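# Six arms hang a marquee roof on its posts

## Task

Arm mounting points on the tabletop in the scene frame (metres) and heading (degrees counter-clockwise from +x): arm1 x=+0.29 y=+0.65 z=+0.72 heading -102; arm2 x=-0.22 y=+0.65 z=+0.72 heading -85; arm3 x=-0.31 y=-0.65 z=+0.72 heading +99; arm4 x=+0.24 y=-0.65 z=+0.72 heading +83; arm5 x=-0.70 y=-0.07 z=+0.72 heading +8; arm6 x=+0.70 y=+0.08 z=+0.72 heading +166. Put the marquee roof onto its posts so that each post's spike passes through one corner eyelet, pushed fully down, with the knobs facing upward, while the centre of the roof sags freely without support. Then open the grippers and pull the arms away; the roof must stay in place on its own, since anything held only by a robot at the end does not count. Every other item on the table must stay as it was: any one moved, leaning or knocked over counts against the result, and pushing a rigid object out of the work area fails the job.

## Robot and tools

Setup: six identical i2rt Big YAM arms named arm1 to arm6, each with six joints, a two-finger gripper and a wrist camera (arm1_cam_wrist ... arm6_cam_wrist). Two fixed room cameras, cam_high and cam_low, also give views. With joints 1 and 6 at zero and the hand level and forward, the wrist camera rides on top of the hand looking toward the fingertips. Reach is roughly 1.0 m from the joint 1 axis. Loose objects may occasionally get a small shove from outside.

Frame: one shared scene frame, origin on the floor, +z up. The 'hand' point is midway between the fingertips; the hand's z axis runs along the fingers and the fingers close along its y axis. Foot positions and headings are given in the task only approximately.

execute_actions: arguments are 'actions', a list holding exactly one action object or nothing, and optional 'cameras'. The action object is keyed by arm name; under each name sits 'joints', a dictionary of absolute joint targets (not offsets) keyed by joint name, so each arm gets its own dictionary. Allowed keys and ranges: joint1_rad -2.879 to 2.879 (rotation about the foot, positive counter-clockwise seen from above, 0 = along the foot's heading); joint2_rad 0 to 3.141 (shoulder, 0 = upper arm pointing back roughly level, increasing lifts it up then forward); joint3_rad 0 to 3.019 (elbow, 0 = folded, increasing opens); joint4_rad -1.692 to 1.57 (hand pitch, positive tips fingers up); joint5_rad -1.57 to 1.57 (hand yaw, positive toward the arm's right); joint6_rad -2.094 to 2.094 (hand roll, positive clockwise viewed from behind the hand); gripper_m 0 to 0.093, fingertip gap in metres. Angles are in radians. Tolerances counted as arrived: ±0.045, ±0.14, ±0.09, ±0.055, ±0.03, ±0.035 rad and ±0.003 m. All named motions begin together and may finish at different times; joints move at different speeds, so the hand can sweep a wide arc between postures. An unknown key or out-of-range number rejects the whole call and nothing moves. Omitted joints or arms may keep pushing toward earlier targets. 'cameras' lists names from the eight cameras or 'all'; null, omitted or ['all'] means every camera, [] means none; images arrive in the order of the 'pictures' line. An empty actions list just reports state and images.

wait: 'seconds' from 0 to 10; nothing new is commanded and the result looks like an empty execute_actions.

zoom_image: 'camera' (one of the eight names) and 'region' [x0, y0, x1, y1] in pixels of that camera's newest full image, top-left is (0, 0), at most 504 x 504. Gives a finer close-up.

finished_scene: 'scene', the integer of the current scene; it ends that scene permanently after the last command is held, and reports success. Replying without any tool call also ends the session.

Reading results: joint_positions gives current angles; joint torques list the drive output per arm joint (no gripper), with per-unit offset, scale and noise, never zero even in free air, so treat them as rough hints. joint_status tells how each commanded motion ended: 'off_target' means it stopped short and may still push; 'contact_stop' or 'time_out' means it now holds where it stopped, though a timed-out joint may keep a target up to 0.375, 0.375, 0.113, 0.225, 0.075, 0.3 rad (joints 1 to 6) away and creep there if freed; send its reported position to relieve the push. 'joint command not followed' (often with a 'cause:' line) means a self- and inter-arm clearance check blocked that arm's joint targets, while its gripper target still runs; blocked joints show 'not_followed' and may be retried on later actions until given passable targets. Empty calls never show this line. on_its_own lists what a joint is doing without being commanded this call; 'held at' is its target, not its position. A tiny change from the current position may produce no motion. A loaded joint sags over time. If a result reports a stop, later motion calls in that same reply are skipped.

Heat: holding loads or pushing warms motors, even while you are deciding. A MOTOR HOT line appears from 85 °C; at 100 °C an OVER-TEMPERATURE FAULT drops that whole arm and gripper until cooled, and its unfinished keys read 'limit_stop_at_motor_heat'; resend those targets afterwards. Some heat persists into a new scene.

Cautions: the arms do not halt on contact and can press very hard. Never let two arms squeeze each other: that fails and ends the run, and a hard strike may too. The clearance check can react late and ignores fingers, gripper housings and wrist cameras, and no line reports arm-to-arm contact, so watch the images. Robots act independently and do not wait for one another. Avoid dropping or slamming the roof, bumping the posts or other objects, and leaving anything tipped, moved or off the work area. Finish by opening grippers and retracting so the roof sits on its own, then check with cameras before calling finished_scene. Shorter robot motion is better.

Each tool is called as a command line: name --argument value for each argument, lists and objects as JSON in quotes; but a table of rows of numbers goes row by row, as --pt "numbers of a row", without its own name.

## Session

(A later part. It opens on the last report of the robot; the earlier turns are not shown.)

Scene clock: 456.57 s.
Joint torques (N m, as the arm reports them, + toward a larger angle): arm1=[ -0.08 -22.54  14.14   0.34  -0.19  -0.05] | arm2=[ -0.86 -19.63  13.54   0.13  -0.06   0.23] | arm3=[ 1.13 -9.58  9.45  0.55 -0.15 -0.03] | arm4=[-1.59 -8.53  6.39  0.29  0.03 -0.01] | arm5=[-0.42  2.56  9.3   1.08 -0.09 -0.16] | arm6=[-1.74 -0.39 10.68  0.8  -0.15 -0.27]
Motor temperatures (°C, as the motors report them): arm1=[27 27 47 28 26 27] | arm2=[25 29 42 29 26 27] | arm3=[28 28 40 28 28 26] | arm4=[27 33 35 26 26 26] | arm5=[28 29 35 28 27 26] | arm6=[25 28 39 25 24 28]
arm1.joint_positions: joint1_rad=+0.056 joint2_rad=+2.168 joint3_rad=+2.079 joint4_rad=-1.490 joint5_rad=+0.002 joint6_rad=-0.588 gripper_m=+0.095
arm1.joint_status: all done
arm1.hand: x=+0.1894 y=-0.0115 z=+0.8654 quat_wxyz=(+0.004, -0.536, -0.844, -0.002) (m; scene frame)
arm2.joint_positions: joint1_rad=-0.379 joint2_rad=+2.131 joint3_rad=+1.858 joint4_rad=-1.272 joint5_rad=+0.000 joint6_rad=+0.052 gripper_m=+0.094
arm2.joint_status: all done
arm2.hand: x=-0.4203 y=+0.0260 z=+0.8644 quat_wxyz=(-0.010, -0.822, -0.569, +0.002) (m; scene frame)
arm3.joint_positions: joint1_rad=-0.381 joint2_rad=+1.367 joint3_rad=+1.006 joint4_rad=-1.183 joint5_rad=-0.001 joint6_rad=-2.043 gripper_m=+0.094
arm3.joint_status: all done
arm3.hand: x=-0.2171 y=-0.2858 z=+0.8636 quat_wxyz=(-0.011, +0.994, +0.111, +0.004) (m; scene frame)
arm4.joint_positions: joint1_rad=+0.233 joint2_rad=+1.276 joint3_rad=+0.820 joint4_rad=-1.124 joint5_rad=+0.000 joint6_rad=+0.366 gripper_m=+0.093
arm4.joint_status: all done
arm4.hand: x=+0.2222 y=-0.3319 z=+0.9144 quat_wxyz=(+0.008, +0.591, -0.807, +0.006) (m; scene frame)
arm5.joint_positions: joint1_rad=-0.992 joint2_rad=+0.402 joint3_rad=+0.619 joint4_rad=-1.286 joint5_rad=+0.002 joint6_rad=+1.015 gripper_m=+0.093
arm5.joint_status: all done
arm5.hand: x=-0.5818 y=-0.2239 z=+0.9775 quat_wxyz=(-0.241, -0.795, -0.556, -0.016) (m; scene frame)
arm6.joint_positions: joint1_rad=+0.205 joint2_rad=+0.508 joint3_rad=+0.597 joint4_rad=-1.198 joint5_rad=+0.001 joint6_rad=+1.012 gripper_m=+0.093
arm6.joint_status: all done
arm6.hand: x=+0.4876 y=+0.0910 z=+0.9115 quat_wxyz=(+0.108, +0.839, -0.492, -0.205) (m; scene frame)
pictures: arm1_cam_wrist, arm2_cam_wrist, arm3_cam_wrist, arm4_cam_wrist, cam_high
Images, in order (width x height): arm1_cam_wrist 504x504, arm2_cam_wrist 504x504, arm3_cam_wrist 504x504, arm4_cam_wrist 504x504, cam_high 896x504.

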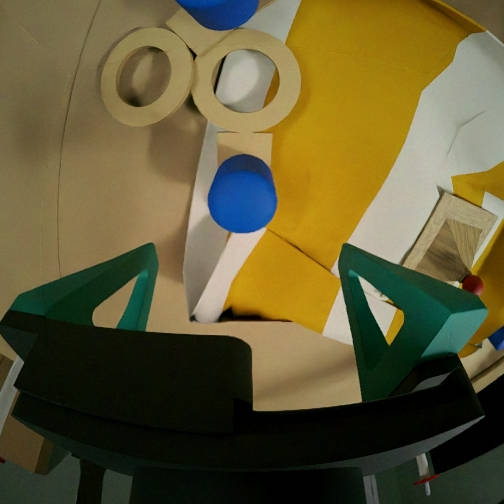

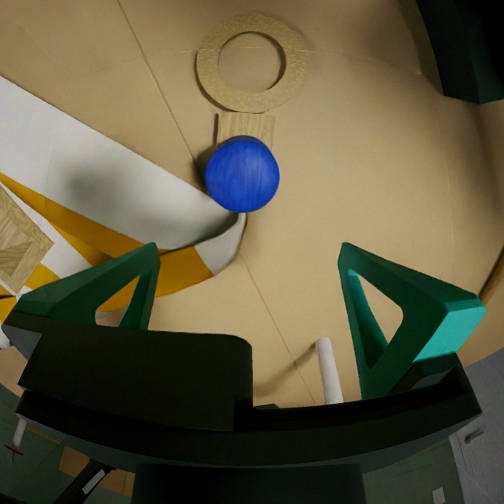

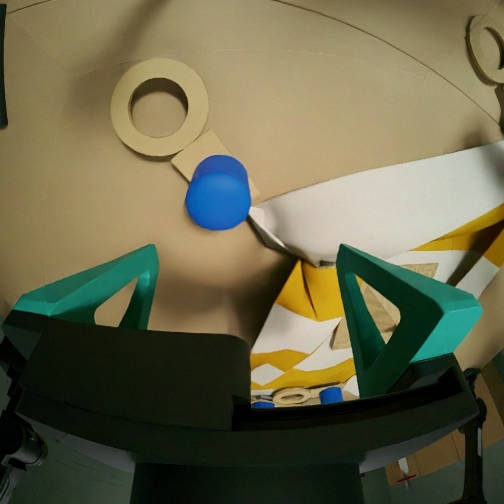

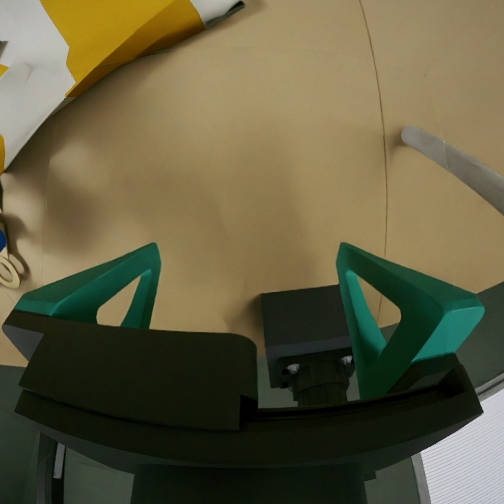

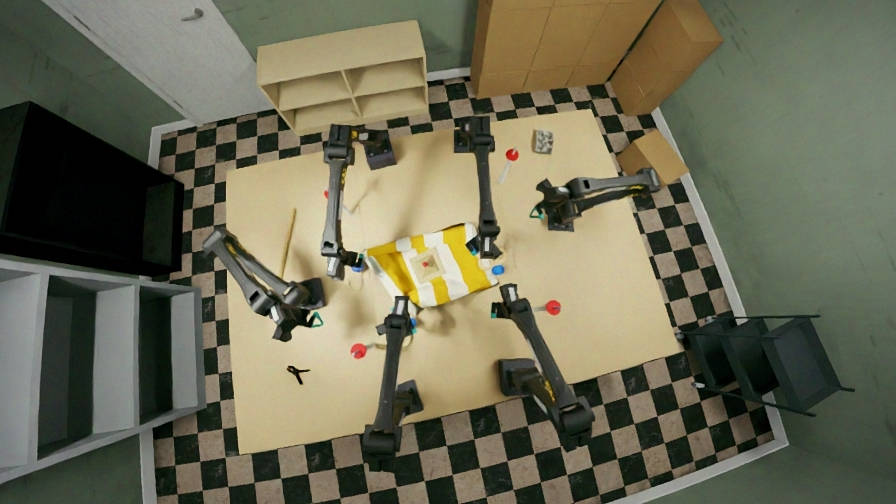

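execute_actions --actions '[{"arm1": {"joints": {"joint1_rad": 0.074, "joint2_rad": 2.215, "joint3_rad": 1.90, "joint4_rad": -1.237, "joint6_rad": -0.45}}, "arm2": {"joints": {"joint1_rad": -0.363, "joint2_rad": 2.30, "joint3_rad": 1.93, "joint4_rad": -1.17}}, "arm3": {"joints": {"joint1_rad": -0.42, "joint2_rad": 1.405, "joint3_rad": 0.885, "joint4_rad": -1.045}}}]' --cameras '["arm1_cam_wrist", "arm2_cam_wrist", "arm3_cam_wrist"]'

Scene clock: 480.27 s.
Joint torques (N m, as the arm reports them, + toward a larger angle): arm1=[  0.44 -21.64   9.77   0.91  -0.16   0.14] | arm2=[ -0.67 -21.69  11.26   0.28  -0.06   0.22] | arm3=[ 0.99 -8.99  6.97  0.82 -0.16 -0.05] | arm4=[-1.56 -8.63  6.45  0.31  0.04 -0.02] | arm5=[-0.43  2.45  9.29  1.06 -0.09 -0.17] | arm6=[-1.53 -0.3  10.61  0.77 -0.14 -0.29]
Motor temperatures (°C, as the motors report them): arm1=[27 30 47 28 26 27] | arm2=[25 32 45 29 26 27] | arm3=[28 28 39 28 28 26] | arm4=[27 32 35 26 26 26] | arm5=[28 28 35 28 27 26] | arm6=[25 27 38 25 24 28]
arm1.joint_positions: joint1_rad=+0.059 joint2_rad=+2.214 joint3_rad=+1.893 joint4_rad=-1.248 joint5_rad=+0.002 joint6_rad=-0.463 gripper_m=+0.095
arm1.joint_status: all done
arm1.hand: x=+0.1916 y=-0.0088 z=+0.7661 quat_wxyz=(+0.001, -0.587, -0.809, +0.002) (m; scene frame)
arm2.joint_positions: joint1_rad=-0.372 joint2_rad=+2.292 joint3_rad=+1.913 joint4_rad=-1.178 joint5_rad=+0.000 joint6_rad=+0.052 gripper_m=+0.094
arm2.joint_status: all done
arm2.hand: x=-0.4227 y=-0.0002 z=+0.7806 quat_wxyz=(-0.007, -0.821, -0.571, -0.002) (m; scene frame)
arm3.joint_positions: joint1_rad=-0.413 joint2_rad=+1.401 joint3_rad=+0.884 joint4_rad=-1.053 joint5_rad=-0.001 joint6_rad=-2.043 gripper_m=+0.094
arm3.joint_status: all done
arm3.hand: x=-0.2109 y=-0.3070 z=+0.8100 quat_wxyz=(+0.001, +0.995, +0.096, +0.000) (m; scene frame)
arm4.joint_positions: joint1_rad=+0.233 joint2_rad=+1.276 joint3_rad=+0.820 joint4_rad=-1.124 joint5_rad=+0.000 joint6_rad=+0.366 gripper_m=+0.093
arm4.joint_status: not commanded
arm4.hand: x=+0.2222 y=-0.3319 z=+0.9144 quat_wxyz=(+0.008, +0.591, -0.807, +0.006) (m; scene frame)
arm5.joint_positions: joint1_rad=-0.992 joint2_rad=+0.402 joint3_rad=+0.619 joint4_rad=-1.286 joint5_rad=+0.002 joint6_rad=+1.015 gripper_m=+0.093
arm5.joint_status: not commanded
arm5.hand: x=-0.5818 y=-0.2239 z=+0.9775 quat_wxyz=(-0.241, -0.795, -0.556, -0.016) (m; scene frame)
arm6.joint_positions: joint1_rad=+0.205 joint2_rad=+0.508 joint3_rad=+0.597 joint4_rad=-1.198 joint5_rad=+0.001 joint6_rad=+1.012 gripper_m=+0.093
arm6.joint_status: not commanded
arm6.hand: x=+0.4876 y=+0.0910 z=+0.9115 quat_wxyz=(+0.108, +0.839, -0.491, -0.205) (m; scene frame)
pictures: arm1_cam_wrist, arm2_cam_wrist, arm3_cam_wrist
Images, in order (width x height): arm1_cam_wrist 504x504, arm2_cam_wrist 504x504, arm3_cam_wrist 504x504.

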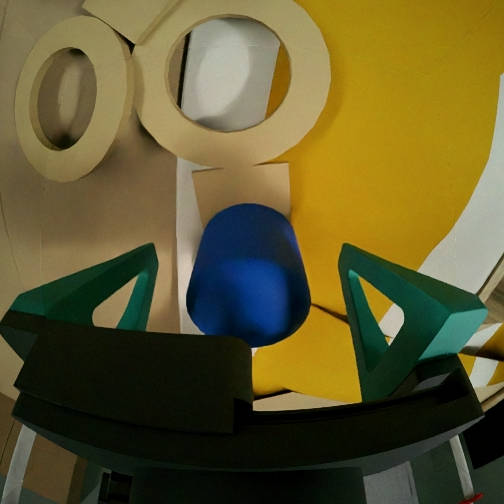

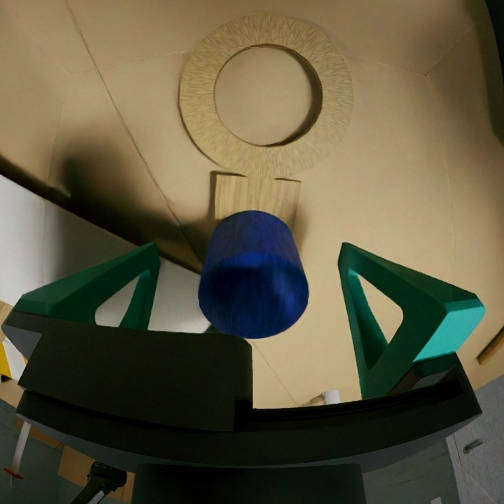

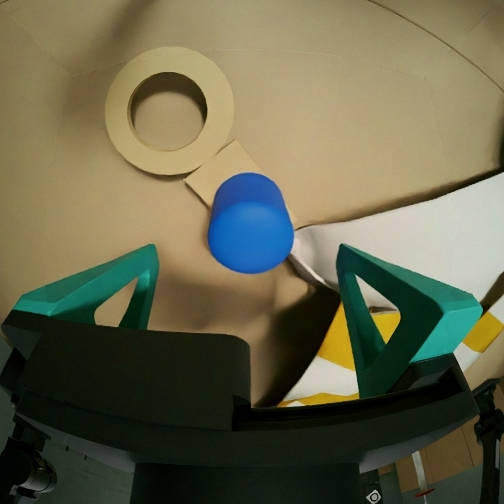

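execute_actions --actions '[{"arm1": {"joints": {"gripper_m": 0.03}}, "arm2": {"joints": {"joint3_rad": 1.863, "joint4_rad": -1.134}}, "arm3": {"joints": {"joint1_rad": -0.438, "joint2_rad": 1.518, "joint3_rad": 0.816, "joint4_rad": -0.862}}}]' --cameras '["arm1_cam_wrist", "arm2_cam_wrist", "arm3_cam_wrist"]'

Scene clock: 486.97 s.
Joint torques (N m, as the arm reports them, + toward a larger angle): arm1=[  0.39 -21.1    9.79   0.96  -0.16   0.13] | arm2=[ -0.8  -21.49   9.83   0.31  -0.06   0.24] | arm3=[  0.67 -10.99   6.07   0.76  -0.14  -0.04] | arm4=[-1.62 -8.52  6.42  0.33  0.02 -0.02] | arm5=[-0.46  2.5   9.27  1.03 -0.09 -0.17] | arm6=[-1.55 -0.23 10.65  0.78 -0.15 -0.26]
Motor temperatures (°C, as the motors report them): arm1=[27 30 45 28 26 27] | arm2=[25 32 44 29 26 27] | arm3=[28 28 38 28 28 26] | arm4=[27 31 35 26 26 26] | arm5=[28 28 35 28 27 26] | arm6=[25 27 38 25 24 28]
arm1.joint_positions: joint1_rad=+0.059 joint2_rad=+2.214 joint3_rad=+1.893 joint4_rad=-1.248 joint5_rad=+0.002 joint6_rad=-0.462 gripper_m=+0.048
arm1.joint_status: gripper_m off_target (ended at +0.048, target +0.030)
arm1.hand: x=+0.1916 y=-0.0088 z=+0.7661 quat_wxyz=(+0.001, -0.587, -0.809, +0.002) (m; scene frame)
arm2.joint_positions: joint1_rad=-0.372 joint2_rad=+2.292 joint3_rad=+1.858 joint4_rad=-1.143 joint5_rad=+0.000 joint6_rad=+0.052 gripper_m=+0.094
arm2.joint_status: all done
arm2.hand: x=-0.4184 y=+0.0127 z=+0.7613 quat_wxyz=(+0.000, -0.821, -0.571, -0.011) (m; scene frame)
arm3.joint_positions: joint1_rad=-0.427 joint2_rad=+1.526 joint3_rad=+0.816 joint4_rad=-0.870 joint5_rad=-0.001 joint6_rad=-2.043 gripper_m=+0.094
arm3.joint_status: all done
arm3.hand: x=-0.2049 y=-0.3057 z=+0.7464 quat_wxyz=(+0.006, +0.996, +0.088, -0.002) (m; scene frame)
arm4.joint_positions: joint1_rad=+0.233 joint2_rad=+1.276 joint3_rad=+0.820 joint4_rad=-1.124 joint5_rad=+0.000 joint6_rad=+0.366 gripper_m=+0.093
arm4.joint_status: not commanded
arm4.hand: x=+0.2222 y=-0.3319 z=+0.9144 quat_wxyz=(+0.008, +0.591, -0.807, +0.006) (m; scene frame)
arm5.joint_positions: joint1_rad=-0.992 joint2_rad=+0.402 joint3_rad=+0.619 joint4_rad=-1.286 joint5_rad=+0.002 joint6_rad=+1.015 gripper_m=+0.093
arm5.joint_status: not commanded
arm5.hand: x=-0.5818 y=-0.2239 z=+0.9775 quat_wxyz=(-0.241, -0.795, -0.556, -0.016) (m; scene frame)
arm6.joint_positions: joint1_rad=+0.205 joint2_rad=+0.508 joint3_rad=+0.597 joint4_rad=-1.198 joint5_rad=+0.001 joint6_rad=+1.012 gripper_m=+0.093
arm6.joint_status: not commanded
arm6.hand: x=+0.4876 y=+0.0910 z=+0.9115 quat_wxyz=(+0.108, +0.839, -0.491, -0.205) (m; scene frame)
pictures: arm1_cam_wrist, arm2_cam_wrist, arm3_cam_wrist
Images, in order (width x height): arm1_cam_wrist 504x504, arm2_cam_wrist 504x504, arm3_cam_wrist 504x504.

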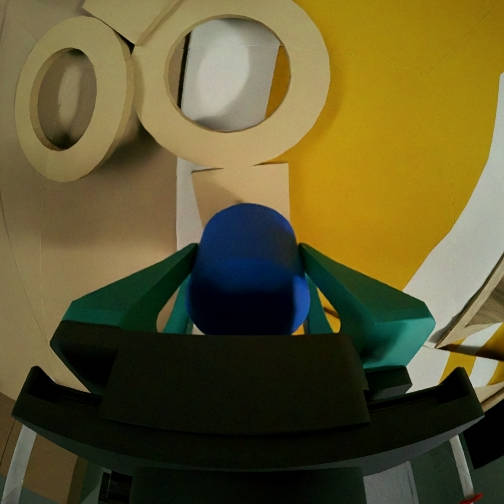

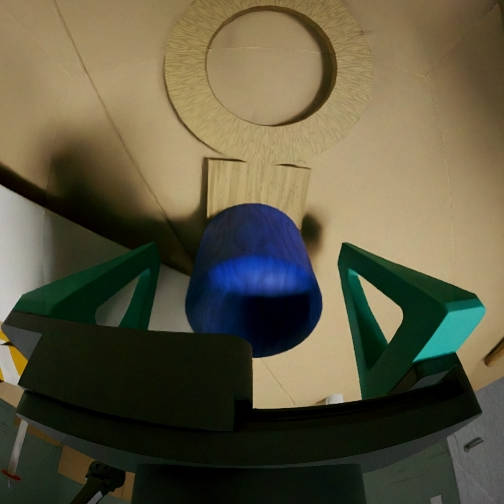

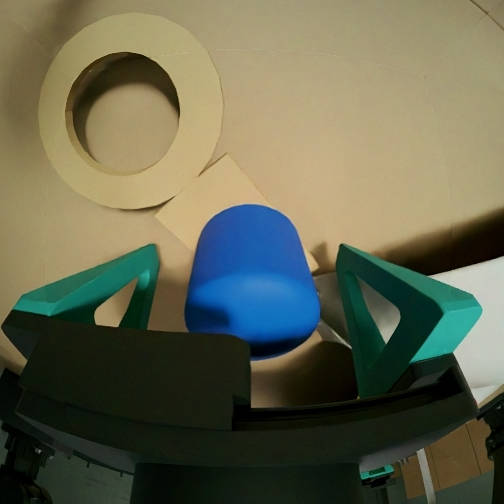

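execute_actions --actions '[{"arm1": {"joints": {"joint2_rad": 1.80, "joint3_rad": 1.33, "joint4_rad": -1.085, "joint6_rad": -1.2}}, "arm2": {"joints": {"gripper_m": 0.03}}, "arm3": {"joints": {"gripper_m": 0.03}}, "arm4": {"joints": {"joint1_rad": 0.113, "joint2_rad": 1.82, "joint3_rad": 1.405, "joint4_rad": -1.09}}}]' --cameras '["arm2_cam_wrist", "arm3_cam_wrist", "arm4_cam_wrist", "cam_high"]'

Scene clock: 501.93 s.
Joint torques (N m, as the arm reports them, + toward a larger angle): arm1=[  0.12 -15.13   9.2    0.8   -0.17  -0.03] | arm2=[ -0.89 -21.59   9.89   0.27  -0.05   0.22] | arm3=[  0.33 -11.33   6.13   0.67  -0.16  -0.03] | arm4=[ -1.06 -16.65   9.7    0.62   0.04  -0.03] | arm5=[-0.41  2.59  9.32  1.04 -0.09 -0.17] | arm6=[-1.65 -0.34 10.72  0.73 -0.16 -0.25]
Motor temperatures (°C, as the motors report them): arm1=[27 31 43 28 26 27] | arm2=[25 33 43 29 26 27] | arm3=[28 29 37 28 28 26] | arm4=[27 31 35 26 26 26] | arm5=[28 28 35 28 27 26] | arm6=[25 27 38 25 24 28]
arm1.joint_positions: joint1_rad=+0.059 joint2_rad=+1.796 joint3_rad=+1.323 joint4_rad=-1.093 joint5_rad=+0.001 joint6_rad=-1.187 gripper_m=+0.048
arm1.joint_status: all done
arm1.hand: x=+0.2146 y=+0.1418 z=+0.8038 quat_wxyz=(+0.002, -0.262, -0.965, +0.003) (m; scene frame)
arm2.joint_positions: joint1_rad=-0.372 joint2_rad=+2.292 joint3_rad=+1.858 joint4_rad=-1.143 joint5_rad=+0.000 joint6_rad=+0.053 gripper_m=+0.048
arm2.joint_status: gripper_m off_target (ended at +0.048, target +0.030)
arm2.hand: x=-0.4185 y=+0.0126 z=+0.7613 quat_wxyz=(-0.001, -0.821, -0.571, -0.010) (m; scene frame)
arm3.joint_positions: joint1_rad=-0.427 joint2_rad=+1.526 joint3_rad=+0.816 joint4_rad=-0.868 joint5_rad=-0.001 joint6_rad=-2.044 gripper_m=+0.048
arm3.joint_status: gripper_m off_target (ended at +0.048, target +0.030)
arm3.hand: x=-0.2047 y=-0.3051 z=+0.7463 quat_wxyz=(+0.004, +0.996, +0.089, -0.002) (m; scene frame)
arm4.joint_positions: joint1_rad=+0.109 joint2_rad=+1.821 joint3_rad=+1.349 joint4_rad=-1.094 joint5_rad=+0.000 joint6_rad=+0.366 gripper_m=+0.093
arm4.joint_status: all done
arm4.hand: x=+0.2744 y=-0.1278 z=+0.8739 quat_wxyz=(+0.004, +0.540, -0.842, +0.001) (m; scene frame)
arm5.joint_positions: joint1_rad=-0.992 joint2_rad=+0.402 joint3_rad=+0.619 joint4_rad=-1.286 joint5_rad=+0.002 joint6_rad=+1.015 gripper_m=+0.093
arm5.joint_status: not commanded
arm5.hand: x=-0.5818 y=-0.2239 z=+0.9775 quat_wxyz=(-0.241, -0.795, -0.556, -0.016) (m; scene frame)
arm6.joint_positions: joint1_rad=+0.205 joint2_rad=+0.508 joint3_rad=+0.597 joint4_rad=-1.198 joint5_rad=+0.001 joint6_rad=+1.012 gripper_m=+0.093
arm6.joint_status: not commanded
arm6.hand: x=+0.4876 y=+0.0910 z=+0.9115 quat_wxyz=(+0.108, +0.839, -0.491, -0.205) (m; scene frame)
pictures: arm2_cam_wrist, arm3_cam_wrist, arm4_cam_wrist, cam_high
Images, in order (width x height): arm2_cam_wrist 504x504, arm3_cam_wrist 504x504, arm4_cam_wrist 504x504, cam_high 896x504.

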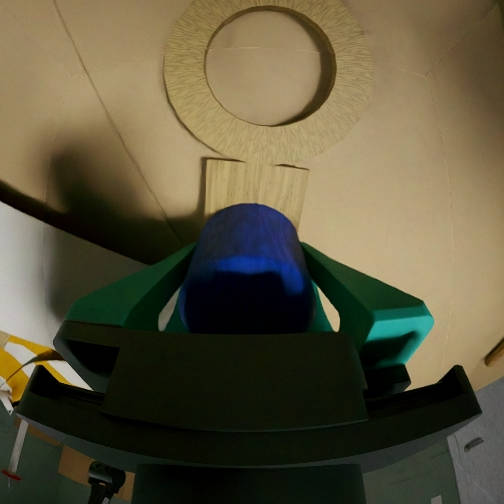

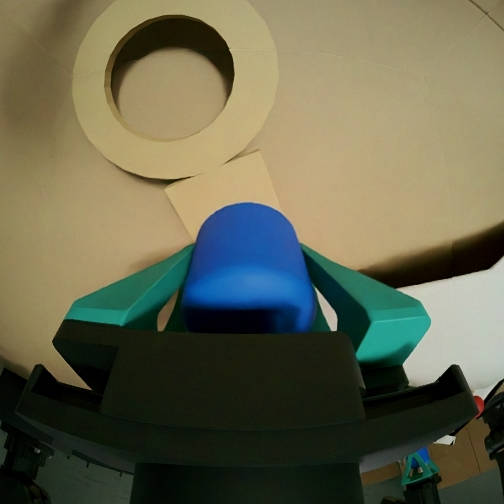

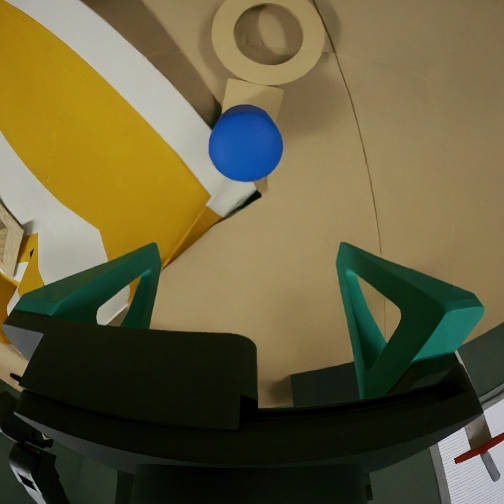

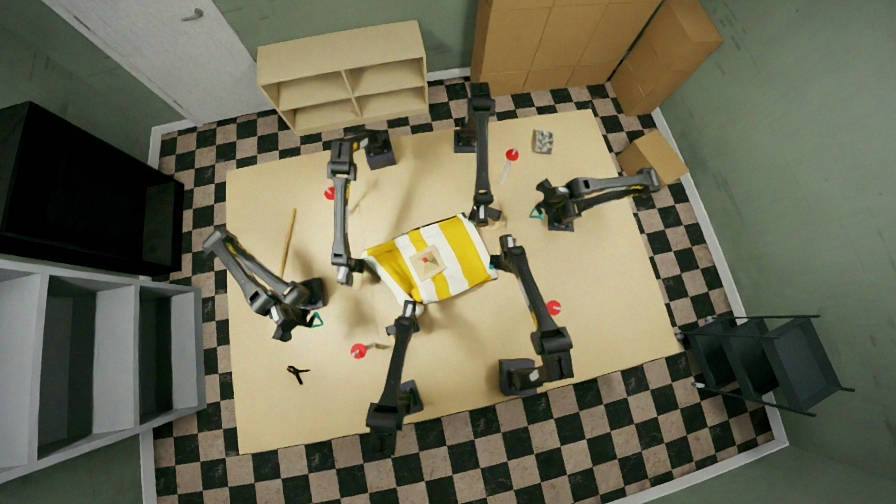

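execute_actions --actions '[{"arm4": {"joints": {"joint1_rad": 0.085, "joint2_rad": 2.04, "joint3_rad": 1.44, "joint4_rad": -0.918}}}]' --cameras '["arm4_cam_wrist"]'

Scene clock: 513.47 s.
Joint torques (N m, as the arm reports them, + toward a larger angle): arm1=[  0.12 -14.99   9.24   0.73  -0.16  -0.08] | arm2=[ -0.85 -21.5    9.85   0.25  -0.06   0.22] | arm3=[  0.38 -11.07   6.14   0.62  -0.15  -0.02] | arm4=[ -1.73 -21.     7.03   0.83   0.03  -0.03] | arm5=[-0.41  2.48  9.31  1.04 -0.09 -0.17] | arm6=[-1.51 -0.41 10.68  0.75 -0.15 -0.26]
Motor temperatures (°C, as the motors report them): arm1=[27 30 42 28 26 27] | arm2=[25 33 42 29 26 27] | arm3=[28 29 36 28 28 26] | arm4=[27 32 36 26 26 26] | arm5=[28 28 35 28 27 26] | arm6=[25 27 38 25 24 28]
arm1.joint_positions: joint1_rad=+0.059 joint2_rad=+1.796 joint3_rad=+1.323 joint4_rad=-1.093 joint5_rad=+0.001 joint6_rad=-1.187 gripper_m=+0.048
arm1.joint_status: not commanded
arm1.hand: x=+0.2146 y=+0.1418 z=+0.8038 quat_wxyz=(+0.002, -0.262, -0.965, +0.003) (m; scene frame)
arm2.joint_positions: joint1_rad=-0.372 joint2_rad=+2.292 joint3_rad=+1.858 joint4_rad=-1.143 joint5_rad=+0.000 joint6_rad=+0.053 gripper_m=+0.048
arm2.joint_status: not commanded
arm2.hand: x=-0.4185 y=+0.0126 z=+0.7613 quat_wxyz=(-0.001, -0.821, -0.571, -0.010) (m; scene frame)
arm3.joint_positions: joint1_rad=-0.427 joint2_rad=+1.526 joint3_rad=+0.816 joint4_rad=-0.868 joint5_rad=-0.001 joint6_rad=-2.044 gripper_m=+0.048
arm3.joint_status: not commanded
arm3.hand: x=-0.2047 y=-0.3051 z=+0.7463 quat_wxyz=(+0.004, +0.996, +0.089, -0.002) (m; scene frame)
arm4.joint_positions: joint1_rad=+0.088 joint2_rad=+2.063 joint3_rad=+1.413 joint4_rad=-0.930 joint5_rad=+0.000 joint6_rad=+0.366 gripper_m=+0.093
arm4.joint_status: all done
arm4.hand: x=+0.2881 y=-0.0902 z=+0.7676 quat_wxyz=(+0.008, +0.531, -0.847, +0.007) (m; scene frame)
arm5.joint_positions: joint1_rad=-0.992 joint2_rad=+0.402 joint3_rad=+0.619 joint4_rad=-1.286 joint5_rad=+0.002 joint6_rad=+1.015 gripper_m=+0.093
arm5.joint_status: not commanded
arm5.hand: x=-0.5818 y=-0.2239 z=+0.9775 quat_wxyz=(-0.241, -0.795, -0.556, -0.016) (m; scene frame)
arm6.joint_positions: joint1_rad=+0.205 joint2_rad=+0.508 joint3_rad=+0.597 joint4_rad=-1.198 joint5_rad=+0.001 joint6_rad=+1.012 gripper_m=+0.093
arm6.joint_status: not commanded
arm6.hand: x=+0.4876 y=+0.0910 z=+0.9115 quat_wxyz=(+0.108, +0.839, -0.491, -0.205) (m; scene frame)
pictures: arm4_cam_wrist
Images, in order (width x height): arm4_cam_wrist 504x504.

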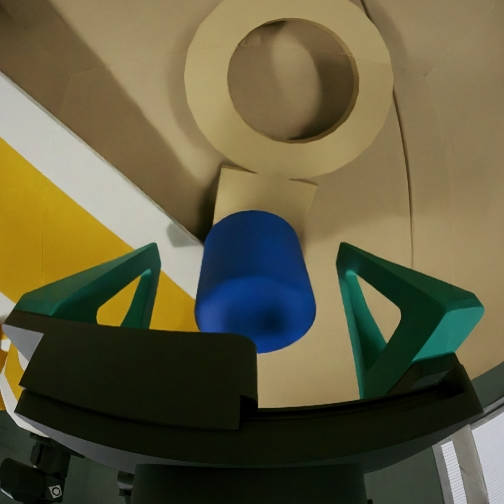

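execute_actions --actions '[{"arm4": {"joints": {"gripper_m": 0.03}}}]' --cameras '["arm4_cam_wrist"]'

Scene clock: 517.17 s.
Joint torques (N m, as the arm reports them, + toward a larger angle): arm1=[  0.15 -14.89   9.22   0.79  -0.17  -0.06] | arm2=[ -0.72 -21.34   9.87   0.28  -0.05   0.24] | arm3=[  0.77 -11.18   6.17   0.61  -0.13  -0.01] | arm4=[ -1.85 -21.05   7.02   0.84   0.03  -0.01] | arm5=[-0.5   2.45  9.28  1.07 -0.1  -0.17] | arm6=[-1.38 -0.21 10.59  0.74 -0.14 -0.26]
Motor temperatures (°C, as the motors report them): arm1=[27 30 42 28 26 27] | arm2=[25 33 42 29 26 27] | arm3=[28 29 36 28 28 26] | arm4=[27 32 36 26 26 26] | arm5=[28 28 35 28 27 26] | arm6=[25 27 38 25 24 28]
arm1.joint_positions: joint1_rad=+0.059 joint2_rad=+1.796 joint3_rad=+1.323 joint4_rad=-1.093 joint5_rad=+0.001 joint6_rad=-1.187 gripper_m=+0.048
arm1.joint_status: not commanded
arm1.hand: x=+0.2146 y=+0.1418 z=+0.8038 quat_wxyz=(+0.002, -0.262, -0.965, +0.003) (m; scene frame)
arm2.joint_positions: joint1_rad=-0.372 joint2_rad=+2.292 joint3_rad=+1.858 joint4_rad=-1.143 joint5_rad=+0.000 joint6_rad=+0.053 gripper_m=+0.048
arm2.joint_status: not commanded
arm2.hand: x=-0.4185 y=+0.0126 z=+0.7613 quat_wxyz=(-0.001, -0.821, -0.571, -0.010) (m; scene frame)
arm3.joint_positions: joint1_rad=-0.427 joint2_rad=+1.526 joint3_rad=+0.816 joint4_rad=-0.868 joint5_rad=-0.001 joint6_rad=-2.044 gripper_m=+0.048
arm3.joint_status: not commanded
arm3.hand: x=-0.2047 y=-0.3051 z=+0.7463 quat_wxyz=(+0.004, +0.996, +0.089, -0.002) (m; scene frame)
arm4.joint_positions: joint1_rad=+0.088 joint2_rad=+2.063 joint3_rad=+1.413 joint4_rad=-0.929 joint5_rad=+0.000 joint6_rad=+0.365 gripper_m=+0.049
arm4.joint_status: gripper_m off_target (ended at +0.049, target +0.030)
arm4.hand: x=+0.2881 y=-0.0901 z=+0.7676 quat_wxyz=(+0.008, +0.531, -0.847, +0.007) (m; scene frame)
arm5.joint_positions: joint1_rad=-0.992 joint2_rad=+0.402 joint3_rad=+0.619 joint4_rad=-1.286 joint5_rad=+0.002 joint6_rad=+1.015 gripper_m=+0.093
arm5.joint_status: not commanded
arm5.hand: x=-0.5818 y=-0.2239 z=+0.9775 quat_wxyz=(-0.241, -0.795, -0.556, -0.016) (m; scene frame)
arm6.joint_positions: joint1_rad=+0.205 joint2_rad=+0.508 joint3_rad=+0.597 joint4_rad=-1.198 joint5_rad=+0.001 joint6_rad=+1.012 gripper_m=+0.093
arm6.joint_status: not commanded
arm6.hand: x=+0.4876 y=+0.0910 z=+0.9115 quat_wxyz=(+0.108, +0.839, -0.491, -0.205) (m; scene frame)
pictures: arm4_cam_wrist
Images, in order (width x height): arm4_cam_wrist 504x504.

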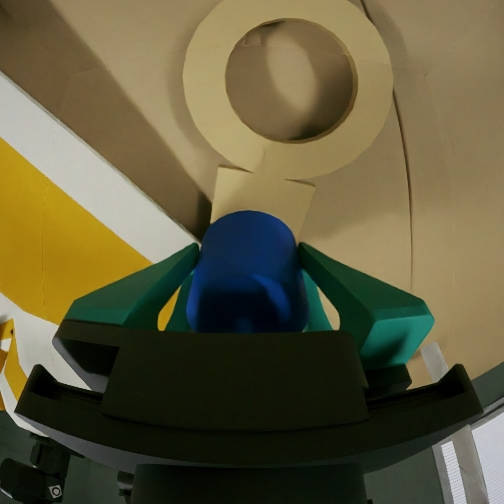

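execute_actions --actions '[{"arm1": {"joints": {"joint1_rad": 0.198, "joint2_rad": 1.36, "joint3_rad": 1.575, "joint4_rad": -1.685, "joint6_rad": -2.05}}, "arm2": {"joints": {"joint1_rad": -0.27, "joint2_rad": 1.43, "joint3_rad": 1.43, "joint4_rad": -1.575, "joint6_rad": 2.0}}, "arm3": {"joints": {"joint1_rad": -0.22, "joint2_rad": 1.38, "joint3_rad": 1.57, "joint4_rad": -1.685, "joint6_rad": -2.01}}, "arm4": {"joints": {"joint1_rad": 0.12, "joint2_rad": 1.40, "joint3_rad": 1.45, "joint4_rad": -1.585, "joint6_rad": 2.045}}}]' --cameras '["arm1_cam_wrist", "arm2_cam_wrist", "arm3_cam_wrist", "arm4_cam_wrist", "cam_high", "cam_low"]'

Scene clock: 539.47 s.
Joint torques (N m, as the arm reports them, + toward a larger angle): arm1=[ -1.74 -10.34  10.98   0.26  -0.08  -0.06] | arm2=[-2.46 -8.52 10.92 -0.35  0.13  0.29] | arm3=[  0.82 -12.05  12.53   0.    -0.21   0.11] | arm4=[ -1.44 -11.44   8.54   0.06   0.09   0.29] | arm5=[-0.5   2.56  9.29  1.06 -0.09 -0.17] | arm6=[-1.33 -0.38 10.67  0.81 -0.14 -0.27]
Motor temperatures (°C, as the motors report them): arm1=[27 29 42 28 26 27] | arm2=[25 33 42 29 26 27] | arm3=[28 29 37 28 28 26] | arm4=[27 34 36 26 26 26] | arm5=[28 28 35 28 27 26] | arm6=[25 27 38 25 24 28]
arm1.joint_positions: joint1_rad=+0.208 joint2_rad=+1.364 joint3_rad=+1.561 joint4_rad=-1.676 joint5_rad=-0.001 joint6_rad=-2.038 gripper_m=+0.048
arm1.joint_status: all done
arm1.hand: x=+0.2917 y=+0.2426 z=+1.0841 quat_wxyz=(+0.012, +0.233, -0.971, +0.045) (m; scene frame)
arm2.joint_positions: joint1_rad=-0.262 joint2_rad=+1.412 joint3_rad=+1.425 joint4_rad=-1.568 joint5_rad=-0.002 joint6_rad=+1.987 gripper_m=+0.048
arm2.joint_status: all done
arm2.hand: x=-0.3034 y=+0.2415 z=+1.0753 quat_wxyz=(-0.003, -0.954, +0.299, -0.009) (m; scene frame)
arm3.joint_positions: joint1_rad=-0.215 joint2_rad=+1.394 joint3_rad=+1.514 joint4_rad=-1.677 joint5_rad=+0.000 joint6_rad=-2.018 gripper_m=+0.048
arm3.joint_status: all done
arm3.hand: x=-0.2761 y=-0.2460 z=+1.0443 quat_wxyz=(-0.005, +0.983, +0.181, +0.002) (m; scene frame)
arm4.joint_positions: joint1_rad=+0.119 joint2_rad=+1.402 joint3_rad=+1.426 joint4_rad=-1.572 joint5_rad=+0.000 joint6_rad=+2.025 gripper_m=+0.049
arm4.joint_status: all done
arm4.hand: x=+0.2648 y=-0.2350 z=+1.0931 quat_wxyz=(+0.004, -0.252, -0.968, -0.005) (m; scene frame)
arm5.joint_positions: joint1_rad=-0.992 joint2_rad=+0.402 joint3_rad=+0.619 joint4_rad=-1.286 joint5_rad=+0.002 joint6_rad=+1.015 gripper_m=+0.093
arm5.joint_status: not commanded
arm5.hand: x=-0.5818 y=-0.2239 z=+0.9775 quat_wxyz=(-0.241, -0.795, -0.556, -0.016) (m; scene frame)
arm6.joint_positions: joint1_rad=+0.205 joint2_rad=+0.508 joint3_rad=+0.597 joint4_rad=-1.198 joint5_rad=+0.001 joint6_rad=+1.012 gripper_m=+0.093
arm6.joint_status: not commanded
arm6.hand: x=+0.4876 y=+0.0910 z=+0.9115 quat_wxyz=(+0.108, +0.839, -0.491, -0.205) (m; scene frame)
pictures: arm1_cam_wrist, arm2_cam_wrist, arm3_cam_wrist, arm4_cam_wrist, cam_high, cam_low
Images, in order (width x height): arm1_cam_wrist 504x504, arm2_cam_wrist 504x504, arm3_cam_wrist 504x504, arm4_cam_wrist 504x504, cam_high 896x504, cam_low 896x504.

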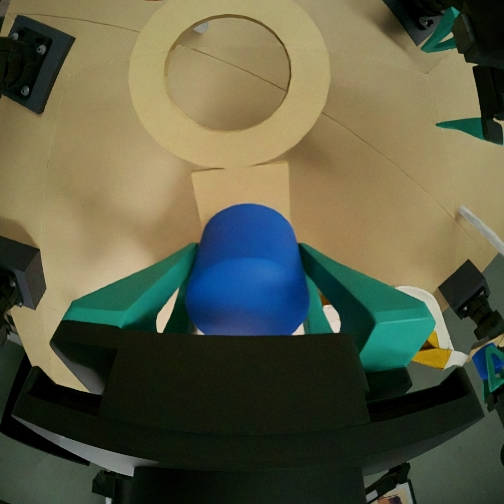

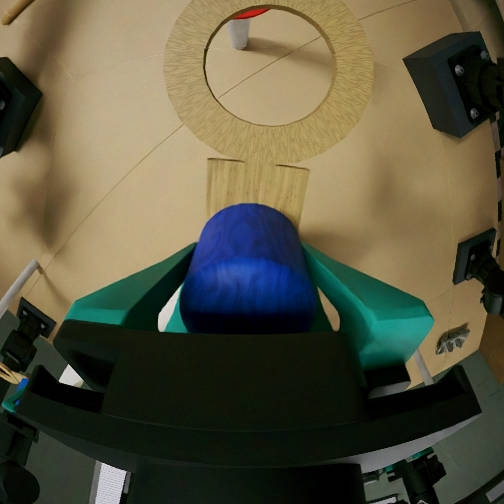

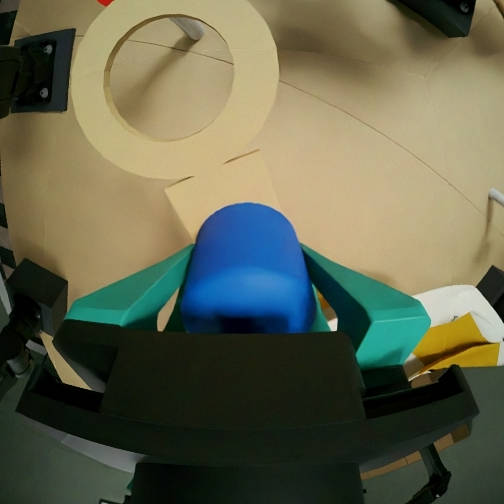

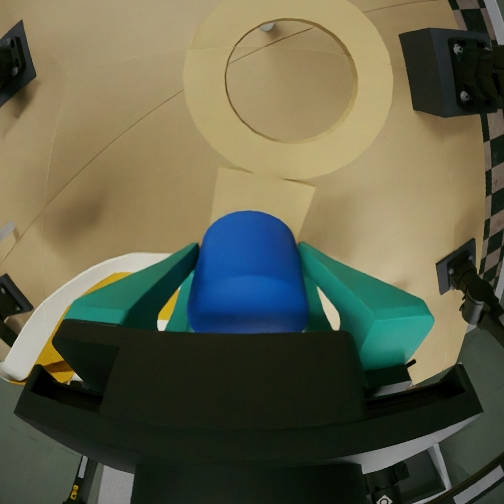

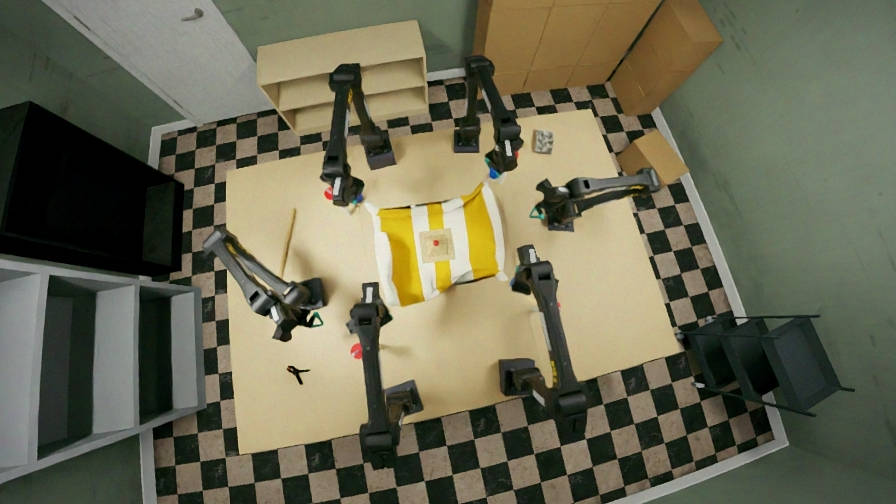

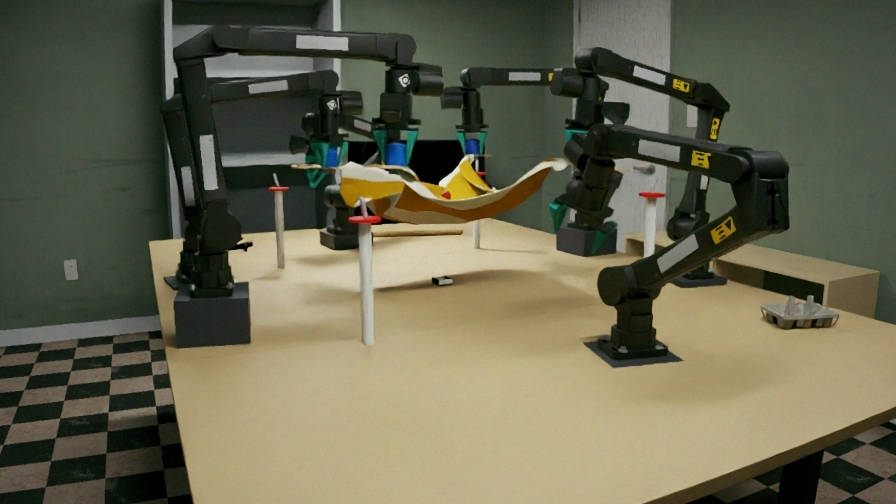

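zoom_image --camera "cam_low" --region '[250, 110, 520, 290]'

zoom_image --camera "cam_low" --region '[500, 100, 720, 290]'

Region (250, 110, 520, 290) of cam_low's 896x504 image, scaled by 1.867, with more detail than that image has.

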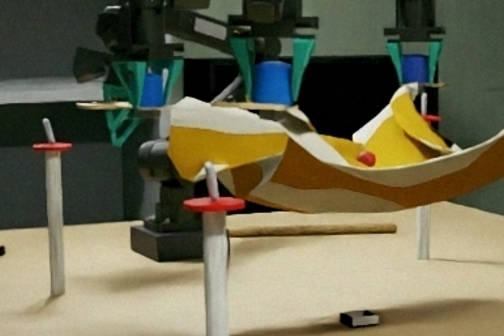

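Region (500, 100, 720, 290) of cam_low's 896x504 image, scaled by 2.291, with more detail than that image has; it fills the top 435 rows of this view, and the rest is white.

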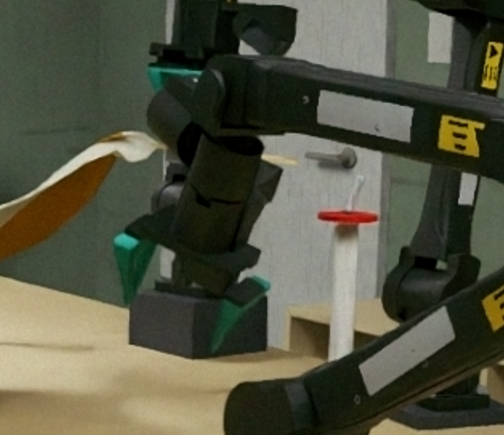

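execute_actions --actions '[{"arm1": {"joints": {"joint1_rad": 0.325, "joint2_rad": 1.235, "joint3_rad": 1.475, "joint4_rad": -1.688}}, "arm2": {"joints": {"joint1_rad": -0.385, "joint2_rad": 1.43, "joint3_rad": 1.55, "joint4_rad": -1.655, "joint6_rad": 1.90}}, "arm3": {"joints": {"joint1_rad": -0.12, "joint2_rad": 1.24, "joint3_rad": 1.415, "joint4_rad": -1.688, "joint6_rad": -1.91}}, "arm4": {"joints": {"joint1_rad": -0.02, "joint2_rad": 1.35, "joint3_rad": 1.35, "joint4_rad": -1.562, "joint6_rad": 1.91}}, "arm6": {"joints": {"joint1_rad": 0.35, "joint2_rad": 0.3, "joint3_rad": 0.5, "joint4_rad": -1.3, "joint6_rad": 0.5}}}]' --cameras '["arm1_cam_wrist", "arm2_cam_wrist", "arm3_cam_wrist", "arm4_cam_wrist", "cam_high", "cam_low"]'

Scene clock: 586.47 s.
Joint torques (N m, as the arm reports them, + toward a larger angle): arm1=[-0.65 -8.34 10.38  0.36 -0.33 -0.04] | arm2=[-2.02 -9.1  14.   -0.41  0.3   0.15] | arm3=[ 0.93 -8.34  7.84  0.28 -0.2   0.15] | arm4=[ -1.17 -12.96   7.37   0.49   0.16  -0.02] | arm5=[-0.39  2.57  9.31  1.08 -0.09 -0.17] | arm6=[-0.96  1.77 11.    0.71 -0.19 -0.25]
Motor temperatures (°C, as the motors report them): arm1=[27 28 43 28 26 27] | arm2=[25 31 44 29 26 27] | arm3=[28 30 42 28 28 26] | arm4=[27 32 37 26 26 26] | arm5=[28 28 36 28 27 26] | arm6=[25 27 38 25 24 28]
arm1.joint_positions: joint1_rad=+0.321 joint2_rad=+1.245 joint3_rad=+1.468 joint4_rad=-1.680 joint5_rad=+0.005 joint6_rad=-2.038 gripper_m=+0.048
arm1.joint_status: all done
arm1.hand: x=+0.3318 y=+0.2874 z=+1.0900 quat_wxyz=(+0.014, +0.287, -0.956, +0.055) (m; scene frame)
arm2.joint_positions: joint1_rad=-0.382 joint2_rad=+1.418 joint3_rad=+1.512 joint4_rad=-1.645 joint5_rad=-0.006 joint6_rad=+1.899 gripper_m=+0.048
arm2.joint_status: all done
arm2.hand: x=-0.3521 y=+0.2519 z=+1.1057 quat_wxyz=(-0.005, -0.949, +0.315, -0.010) (m; scene frame)
arm3.joint_positions: joint1_rad=-0.117 joint2_rad=+1.241 joint3_rad=+1.419 joint4_rad=-1.684 joint5_rad=+0.000 joint6_rad=-1.921 gripper_m=+0.048
arm3.joint_status: all done
arm3.hand: x=-0.3151 y=-0.2938 z=+1.0623 quat_wxyz=(-0.031, +0.983, +0.182, +0.005) (m; scene frame)
arm4.joint_positions: joint1_rad=-0.024 joint2_rad=+1.374 joint3_rad=+1.343 joint4_rad=-1.566 joint5_rad=-0.002 joint6_rad=+1.927 gripper_m=+0.049
arm4.joint_status: all done
arm4.hand: x=+0.3183 y=-0.2652 z=+1.0718 quat_wxyz=(+0.001, -0.273, -0.962, +0.020) (m; scene frame)
arm5.joint_positions: joint1_rad=-0.992 joint2_rad=+0.402 joint3_rad=+0.619 joint4_rad=-1.286 joint5_rad=+0.002 joint6_rad=+1.015 gripper_m=+0.093
arm5.joint_status: not commanded
arm5.hand: x=-0.5818 y=-0.2239 z=+0.9775 quat_wxyz=(-0.241, -0.795, -0.556, -0.016) (m; scene frame)
arm6.joint_positions: joint1_rad=+0.347 joint2_rad=+0.306 joint3_rad=+0.492 joint4_rad=-1.296 joint5_rad=+0.001 joint6_rad=+0.513 gripper_m=+0.093
arm6.joint_status: all done
arm6.hand: x=+0.5359 y=+0.0653 z=+0.8832 quat_wxyz=(+0.069, +0.952, -0.202, -0.221) (m; scene frame)
pictures: arm1_cam_wrist, arm2_cam_wrist, arm3_cam_wrist, arm4_cam_wrist, cam_high, cam_low
Images, in order (width x height): arm1_cam_wrist 504x504, arm2_cam_wrist 504x504, arm3_cam_wrist 504x504, arm4_cam_wrist 504x504, cam_high 896x504, cam_low 896x504.

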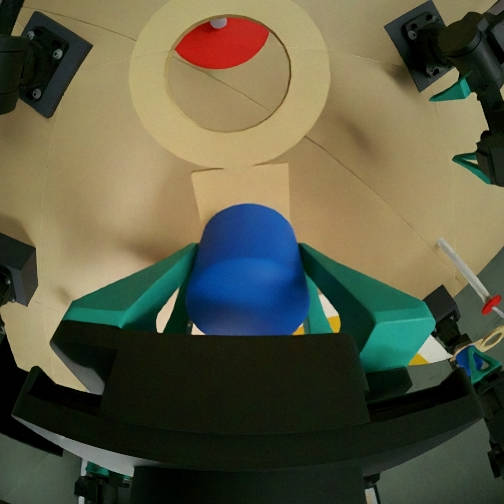

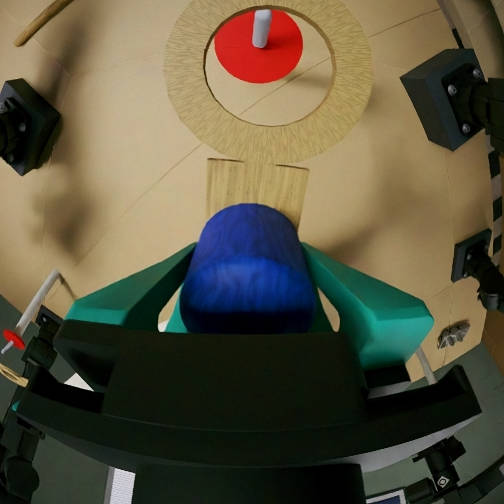

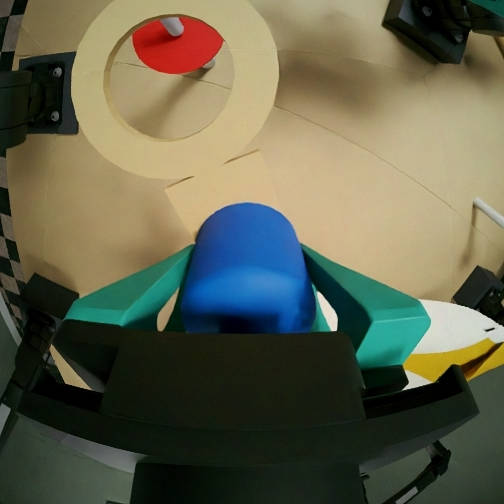

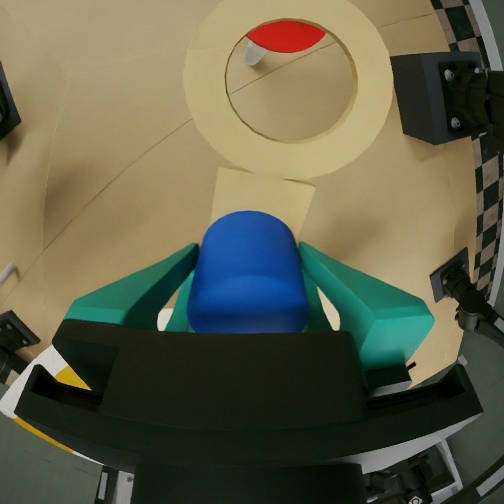

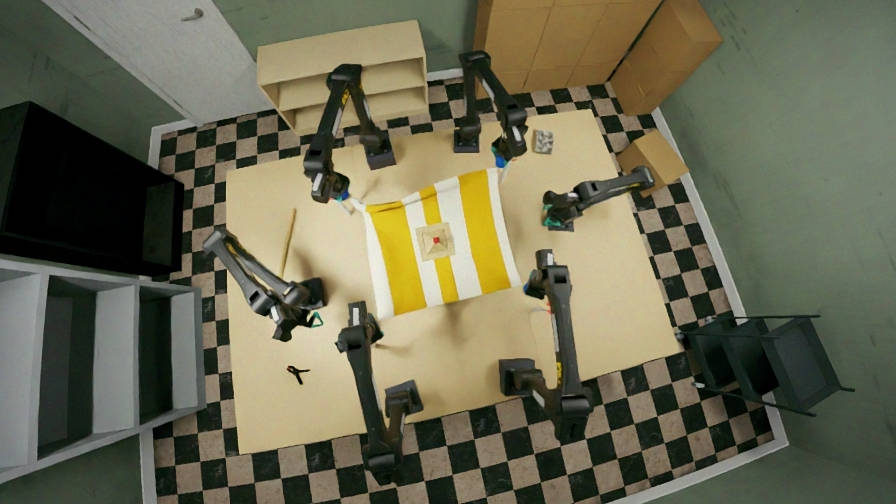

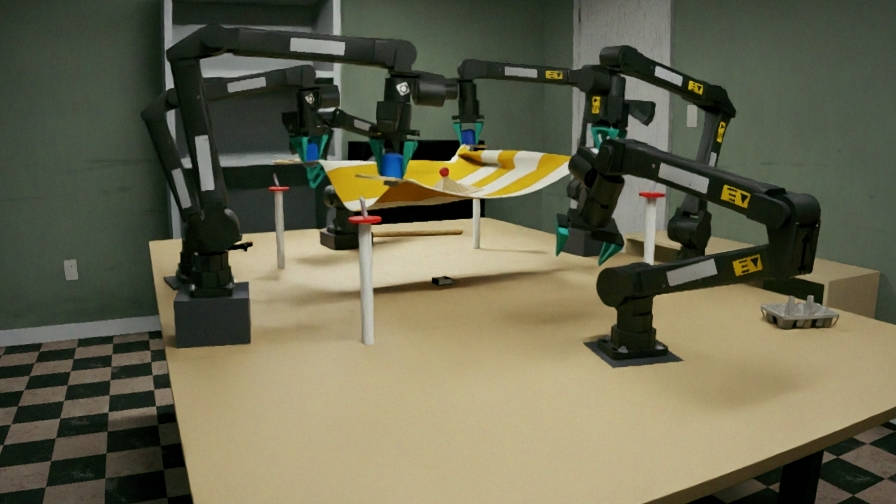

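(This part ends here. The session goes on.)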